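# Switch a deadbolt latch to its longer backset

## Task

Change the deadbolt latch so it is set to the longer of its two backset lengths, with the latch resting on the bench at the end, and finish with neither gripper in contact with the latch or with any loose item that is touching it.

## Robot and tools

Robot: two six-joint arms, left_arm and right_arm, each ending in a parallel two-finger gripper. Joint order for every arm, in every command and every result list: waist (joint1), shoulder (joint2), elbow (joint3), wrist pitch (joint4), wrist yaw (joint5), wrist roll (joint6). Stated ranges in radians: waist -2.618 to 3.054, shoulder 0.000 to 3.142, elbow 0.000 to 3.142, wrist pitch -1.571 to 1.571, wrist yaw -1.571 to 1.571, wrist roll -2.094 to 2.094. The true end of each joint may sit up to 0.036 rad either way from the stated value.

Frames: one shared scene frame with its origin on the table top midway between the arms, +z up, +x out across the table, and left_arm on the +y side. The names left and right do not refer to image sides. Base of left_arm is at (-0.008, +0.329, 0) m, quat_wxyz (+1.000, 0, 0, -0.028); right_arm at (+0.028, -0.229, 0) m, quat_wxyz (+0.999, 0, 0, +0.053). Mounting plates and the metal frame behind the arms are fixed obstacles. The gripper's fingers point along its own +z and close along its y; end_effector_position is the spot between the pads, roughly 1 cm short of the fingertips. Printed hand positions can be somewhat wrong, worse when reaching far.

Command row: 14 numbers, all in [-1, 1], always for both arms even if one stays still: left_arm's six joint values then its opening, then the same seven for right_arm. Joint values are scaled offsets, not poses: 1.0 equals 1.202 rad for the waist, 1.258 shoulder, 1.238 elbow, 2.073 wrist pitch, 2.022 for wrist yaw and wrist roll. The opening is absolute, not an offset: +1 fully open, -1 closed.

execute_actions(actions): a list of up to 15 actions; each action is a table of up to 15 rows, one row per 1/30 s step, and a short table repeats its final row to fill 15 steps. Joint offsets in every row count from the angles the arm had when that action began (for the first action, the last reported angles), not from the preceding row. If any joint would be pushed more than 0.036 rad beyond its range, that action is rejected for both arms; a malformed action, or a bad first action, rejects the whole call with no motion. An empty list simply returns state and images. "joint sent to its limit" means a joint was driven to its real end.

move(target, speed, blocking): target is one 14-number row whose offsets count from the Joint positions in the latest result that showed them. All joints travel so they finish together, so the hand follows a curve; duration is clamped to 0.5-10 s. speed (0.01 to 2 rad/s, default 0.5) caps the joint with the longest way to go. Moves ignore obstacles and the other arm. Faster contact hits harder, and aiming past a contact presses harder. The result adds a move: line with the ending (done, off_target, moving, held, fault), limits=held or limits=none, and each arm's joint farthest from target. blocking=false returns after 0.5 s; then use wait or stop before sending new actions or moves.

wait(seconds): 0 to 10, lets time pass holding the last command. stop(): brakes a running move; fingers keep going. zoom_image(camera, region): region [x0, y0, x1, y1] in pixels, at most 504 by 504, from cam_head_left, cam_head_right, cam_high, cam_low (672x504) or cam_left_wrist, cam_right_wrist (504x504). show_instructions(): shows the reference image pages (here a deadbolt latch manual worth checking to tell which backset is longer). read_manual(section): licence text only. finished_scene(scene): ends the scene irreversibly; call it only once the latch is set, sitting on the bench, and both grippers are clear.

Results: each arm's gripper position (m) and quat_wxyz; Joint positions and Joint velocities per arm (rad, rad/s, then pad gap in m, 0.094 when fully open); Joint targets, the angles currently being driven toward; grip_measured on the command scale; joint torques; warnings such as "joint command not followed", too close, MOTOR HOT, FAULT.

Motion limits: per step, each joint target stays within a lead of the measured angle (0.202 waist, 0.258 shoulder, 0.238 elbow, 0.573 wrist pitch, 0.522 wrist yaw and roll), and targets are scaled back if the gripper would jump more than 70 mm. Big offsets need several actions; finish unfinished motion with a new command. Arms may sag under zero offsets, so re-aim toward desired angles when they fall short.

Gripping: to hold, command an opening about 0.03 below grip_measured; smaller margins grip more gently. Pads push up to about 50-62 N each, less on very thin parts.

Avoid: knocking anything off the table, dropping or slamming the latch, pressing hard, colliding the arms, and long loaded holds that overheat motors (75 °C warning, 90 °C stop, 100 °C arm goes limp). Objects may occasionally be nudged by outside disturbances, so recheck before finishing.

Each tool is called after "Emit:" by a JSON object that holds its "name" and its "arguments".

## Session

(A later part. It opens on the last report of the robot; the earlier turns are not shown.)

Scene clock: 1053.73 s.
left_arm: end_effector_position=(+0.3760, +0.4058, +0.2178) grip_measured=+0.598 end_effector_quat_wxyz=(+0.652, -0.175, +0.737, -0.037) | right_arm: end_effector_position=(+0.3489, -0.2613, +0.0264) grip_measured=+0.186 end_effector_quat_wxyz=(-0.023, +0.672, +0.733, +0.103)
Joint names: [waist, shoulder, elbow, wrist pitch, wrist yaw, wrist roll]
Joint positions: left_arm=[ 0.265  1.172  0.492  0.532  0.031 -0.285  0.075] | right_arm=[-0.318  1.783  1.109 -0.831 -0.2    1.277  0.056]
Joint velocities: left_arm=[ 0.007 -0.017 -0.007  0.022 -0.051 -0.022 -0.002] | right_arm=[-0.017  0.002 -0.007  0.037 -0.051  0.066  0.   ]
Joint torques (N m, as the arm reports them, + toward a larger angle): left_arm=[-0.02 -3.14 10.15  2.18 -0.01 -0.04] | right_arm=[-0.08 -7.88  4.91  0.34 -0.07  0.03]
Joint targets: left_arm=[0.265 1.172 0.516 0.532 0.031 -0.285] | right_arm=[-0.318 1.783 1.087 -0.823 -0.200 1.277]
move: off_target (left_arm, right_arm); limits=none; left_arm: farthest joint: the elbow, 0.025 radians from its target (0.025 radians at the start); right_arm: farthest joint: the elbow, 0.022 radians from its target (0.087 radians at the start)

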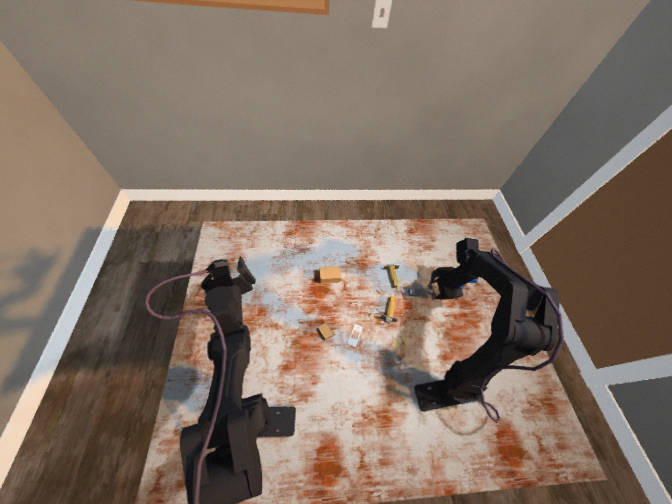

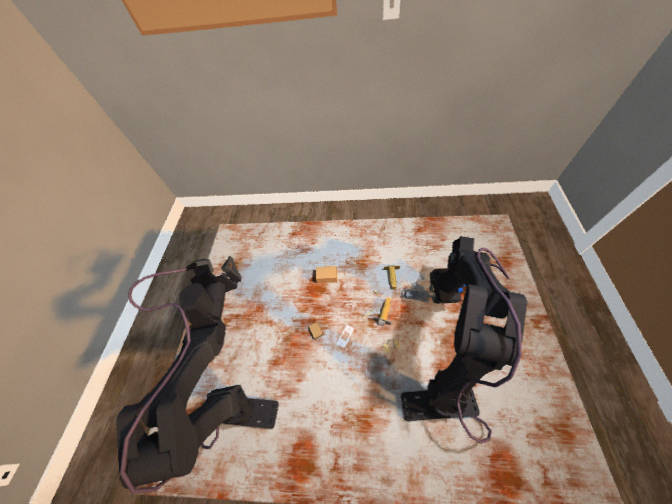

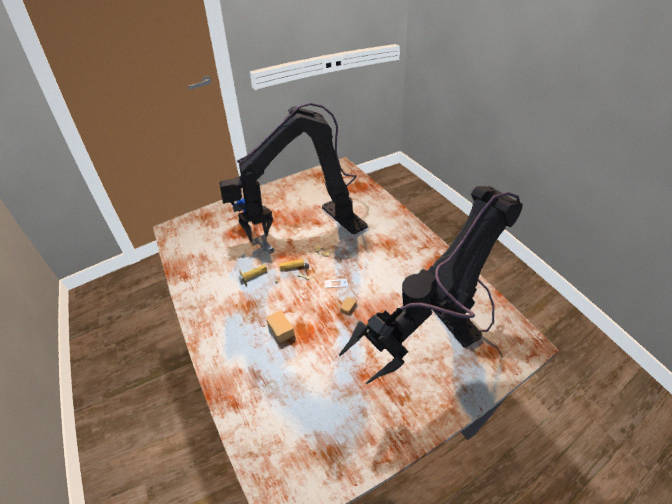

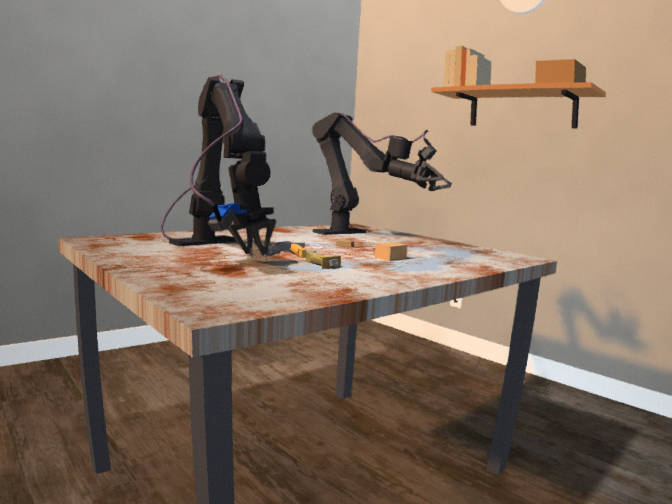

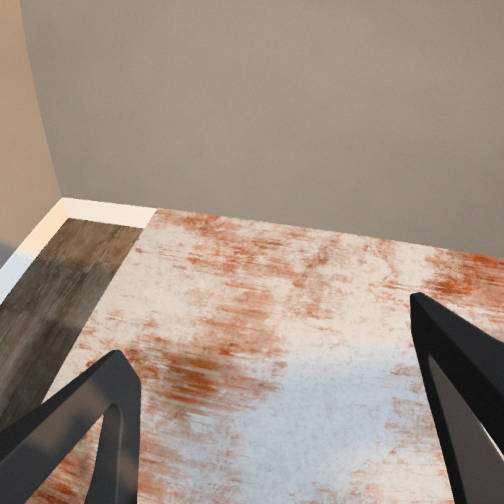

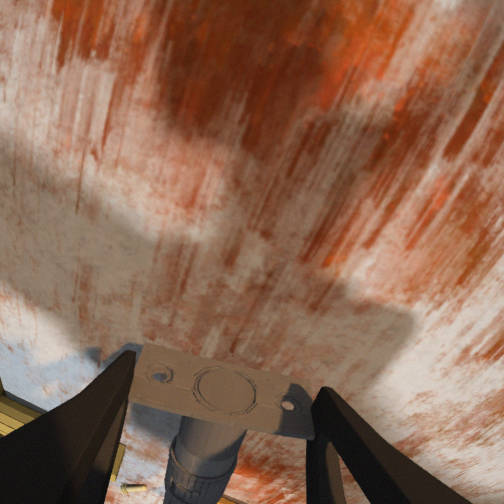

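A little lower, open, lift.

Emit:
{"name": "move", "arguments": {"target": [0,0,0.02,0,0,0,0.6, 0,0,-0.035,0.015,0,0,0.08], "speed": 0.1}}

Emit:
{"name": "move", "arguments": {"target": [0,0,0.02,0,0,0,0.6, 0,0,0,0,0,0,0.7]}}

Emit:
{"name": "move", "arguments": {"target": [0,0,0.02,0,0,0,0.6, 0,0,0.4,-0.2,0,0,0.7], "speed": 0.5}}

Scene clock: 1059.17 s.
left_arm: end_effector_position=(+0.3760, +0.4058, +0.2178) grip_measured=+0.598 end_effector_quat_wxyz=(+0.652, -0.175, +0.737, -0.037) | right_arm: end_effector_position=(+0.3466, -0.2608, +0.0213) grip_measured=+0.186 end_effector_quat_wxyz=(-0.022, +0.672, +0.733, +0.103)
Joint names: [waist, shoulder, elbow, wrist pitch, wrist yaw, wrist roll]
Joint positions: left_arm=[ 0.265  1.172  0.492  0.532  0.031 -0.285  0.075] | right_arm=[-0.318  1.783  1.087 -0.809 -0.2    1.277  0.056]
Joint velocities: left_arm=[-0.012  0.012  0.002  0.007 -0.007  0.066  0.   ] | right_arm=[-0.007 -0.007 -0.007  0.037 -0.022 -0.022 -0.001]
Joint torques (N m, as the arm reports them, + toward a larger angle): left_arm=[-0.05 -3.19 10.18  2.18  0.   -0.04] | right_arm=[-0.01 -7.85  4.73  0.38 -0.1   0.01]
Joint targets: left_arm=[0.265 1.172 0.516 0.532 0.031 -0.285] | right_arm=[-0.318 1.783 1.066 -0.800 -0.200 1.277]
move: off_target (left_arm, right_arm); limits=none; left_arm: farthest joint: the elbow, 0.025 radians from its target (0.025 radians at the start); right_arm: farthest joint: the elbow, 0.021 radians from its target (0.043 radians at the start)

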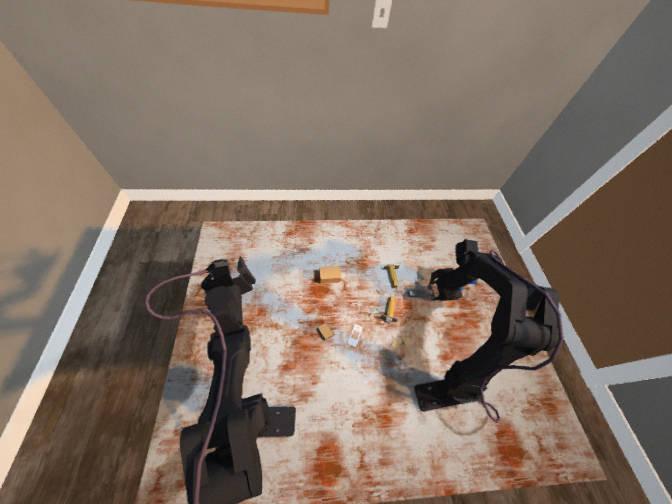

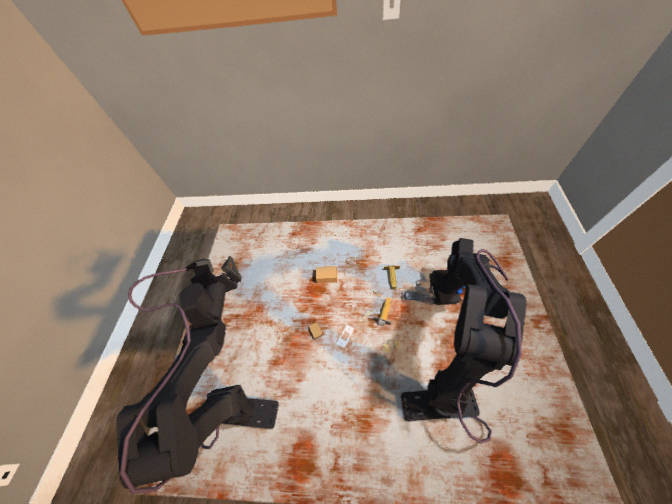

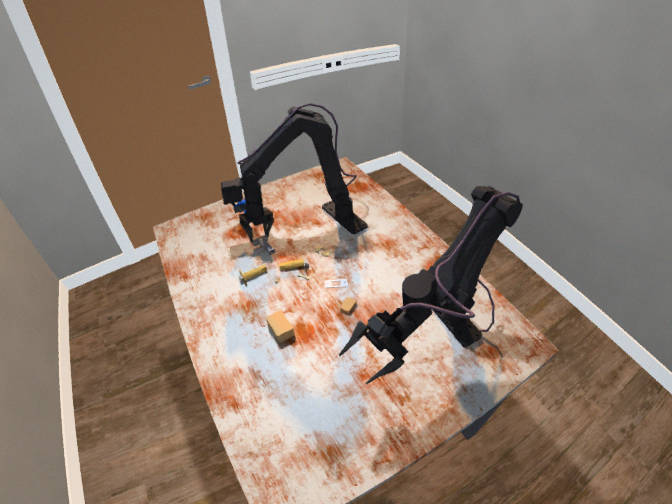

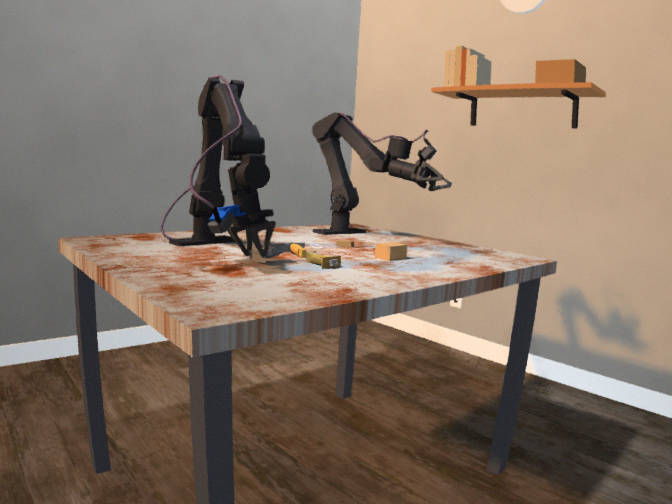

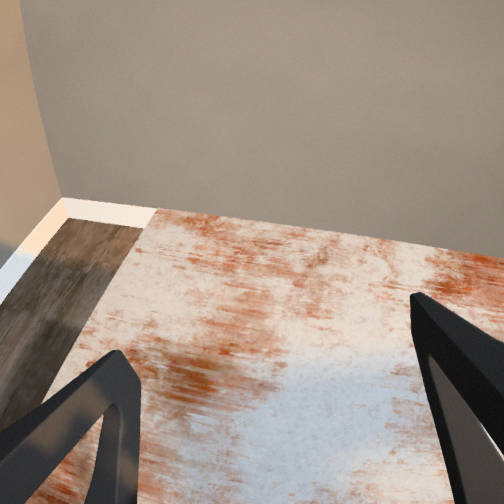

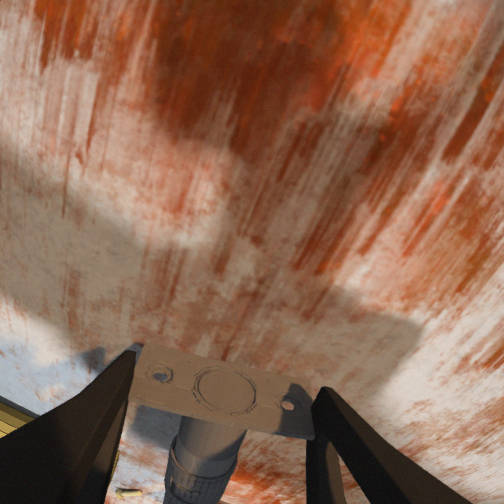

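Scene clock: 1059.87 s.
left_arm: end_effector_position=(+0.3760, +0.4058, +0.2178) grip_measured=+0.598 end_effector_quat_wxyz=(+0.652, -0.175, +0.737, -0.037) | right_arm: end_effector_position=(+0.3466, -0.2608, +0.0213) grip_measured=+0.698 end_effector_quat_wxyz=(-0.022, +0.672, +0.733, +0.103)
Joint names: [waist, shoulder, elbow, wrist pitch, wrist yaw, wrist roll]
Joint positions: left_arm=[ 0.265  1.172  0.492  0.532  0.031 -0.285  0.075] | right_arm=[-0.318  1.783  1.087 -0.809 -0.2    1.277  0.08 ]
Joint velocities: left_arm=[ 0.007  0.007 -0.012  0.066 -0.022  0.007 -0.001] | right_arm=[-0.007 -0.012 -0.007 -0.007 -0.022 -0.022 -0.   ]
Joint torques (N m, as the arm reports them, + toward a larger angle): left_arm=[ 0.02 -3.16 10.14  2.17 -0.01 -0.04] | right_arm=[-0.1  -7.69  6.55  0.26 -0.09  0.  ]
Joint targets: left_arm=[0.265 1.172 0.516 0.532 0.031 -0.285] | right_arm=[-0.318 1.783 1.087 -0.809 -0.200 1.277]
move: off_target (left_arm); limits=none; left_arm: farthest joint: the elbow, 0.025 radians from its target (0.025 radians at the start); right_arm: farthest joint: the waist, 0.000 radians from its target (0.000 radians at the start)

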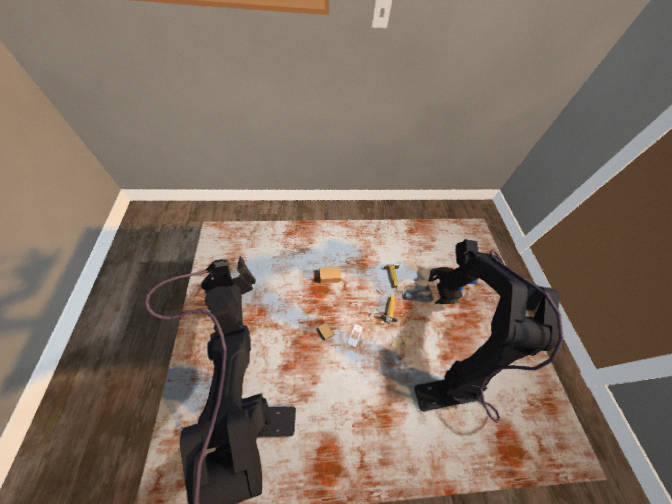

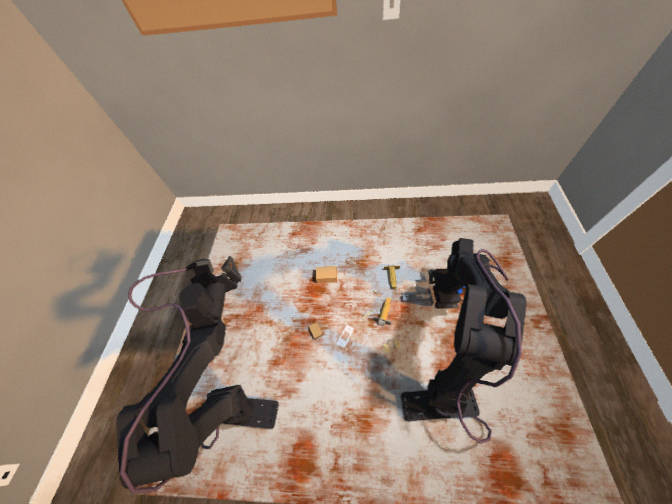

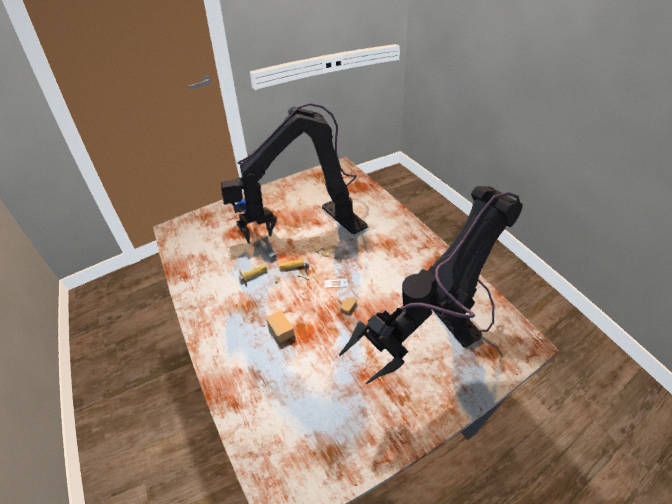

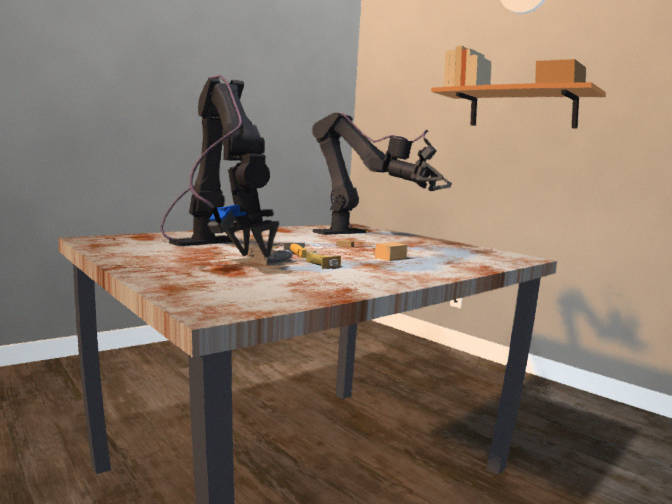

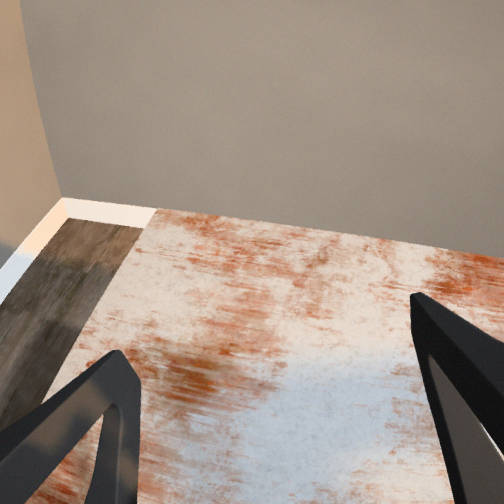

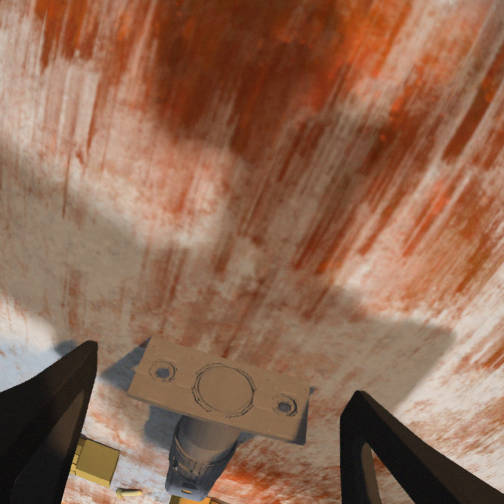

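Scene clock: 1061.63 s.
left_arm: end_effector_position=(+0.3760, +0.4058, +0.2178) grip_measured=+0.598 end_effector_quat_wxyz=(+0.652, -0.175, +0.737, -0.037) | right_arm: end_effector_position=(+0.3893, -0.2700, +0.1377) grip_measured=+0.698 end_effector_quat_wxyz=(+0.009, +0.668, +0.734, +0.121)
Joint names: [waist, shoulder, elbow, wrist pitch, wrist yaw, wrist roll]
Joint positions: left_arm=[ 0.265  1.172  0.492  0.532  0.031 -0.285  0.075] | right_arm=[-0.318  1.783  1.556 -1.205 -0.2    1.277  0.08 ]
Joint velocities: left_arm=[ 0.007 -0.007 -0.017 -0.007  0.037 -0.037 -0.   ] | right_arm=[-0.012 -0.007 -0.012 -0.051  0.007 -0.022 -0.   ]
Joint torques (N m, as the arm reports them, + toward a larger angle): left_arm=[-0.07 -3.15 10.14  2.19  0.   -0.04] | right_arm=[-0.08 -8.33  9.35  0.22 -0.08  0.02]
Joint targets: left_arm=[0.265 1.172 0.516 0.532 0.031 -0.285] | right_arm=[-0.318 1.783 1.582 -1.224 -0.200 1.277]
move: off_target (left_arm, right_arm); limits=none; left_arm: farthest joint: the elbow, 0.025 radians from its target (0.025 radians at the start); right_arm: farthest joint: the elbow, 0.026 radians from its target (0.495 radians at the start)

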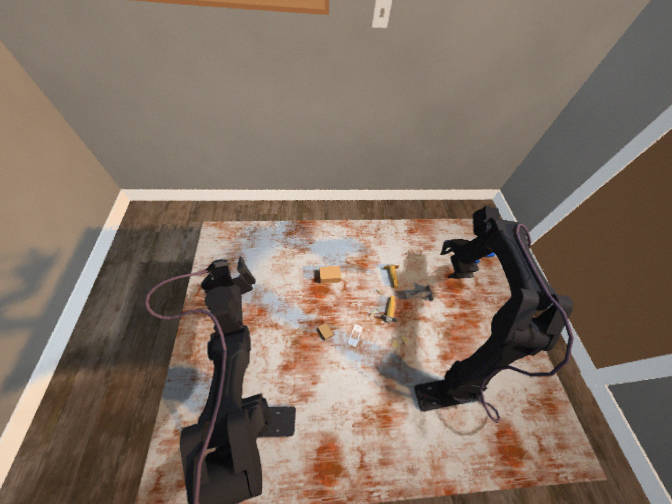

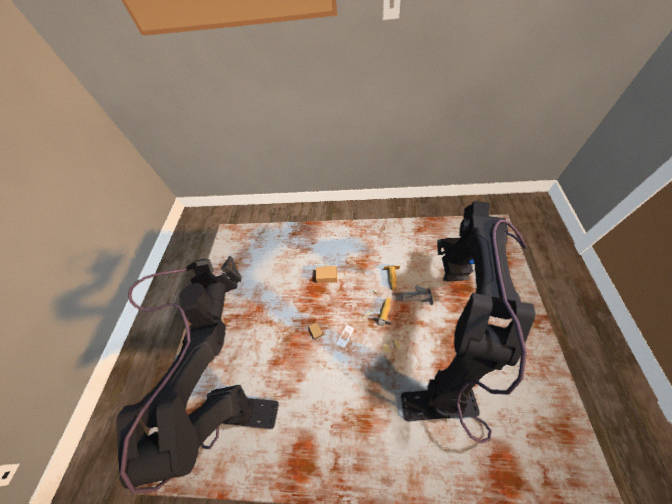

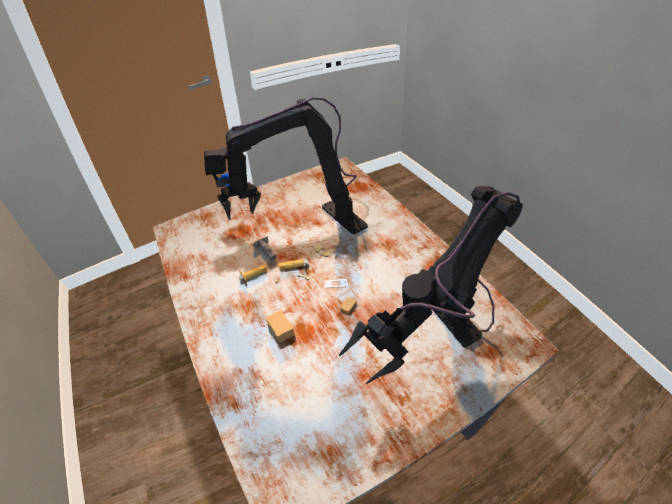

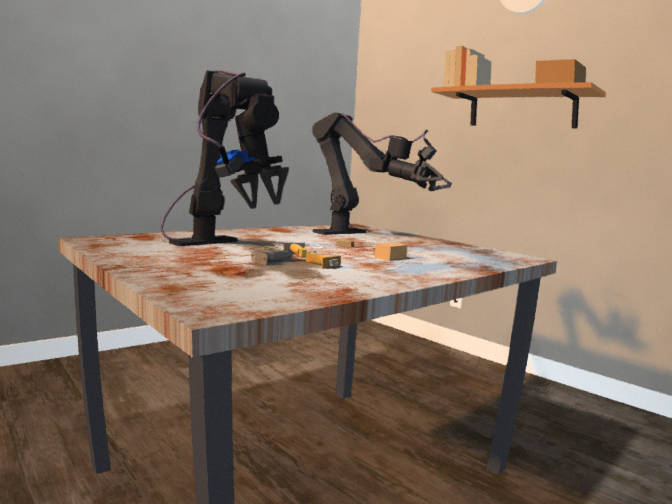

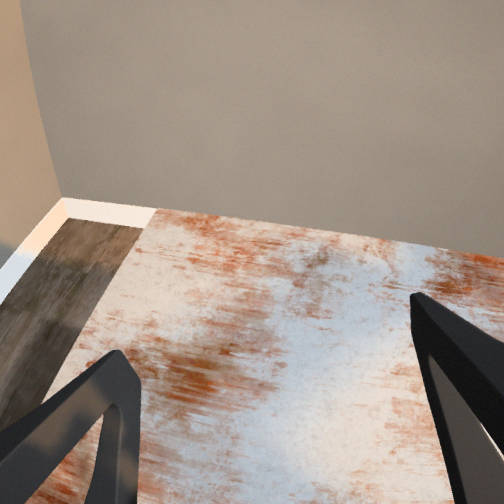

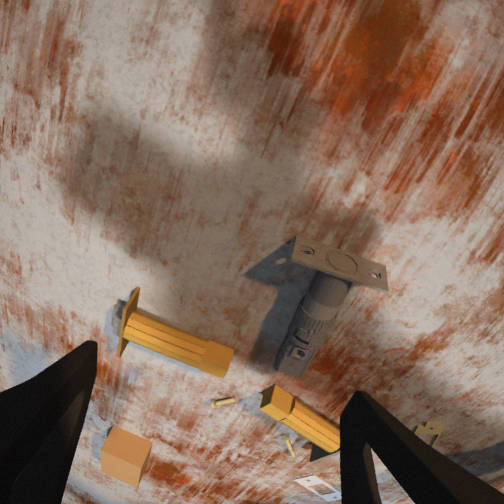

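Emit:
{"name": "finished_scene", "arguments": {"scene": 2}}

The scene is finished: the task was done.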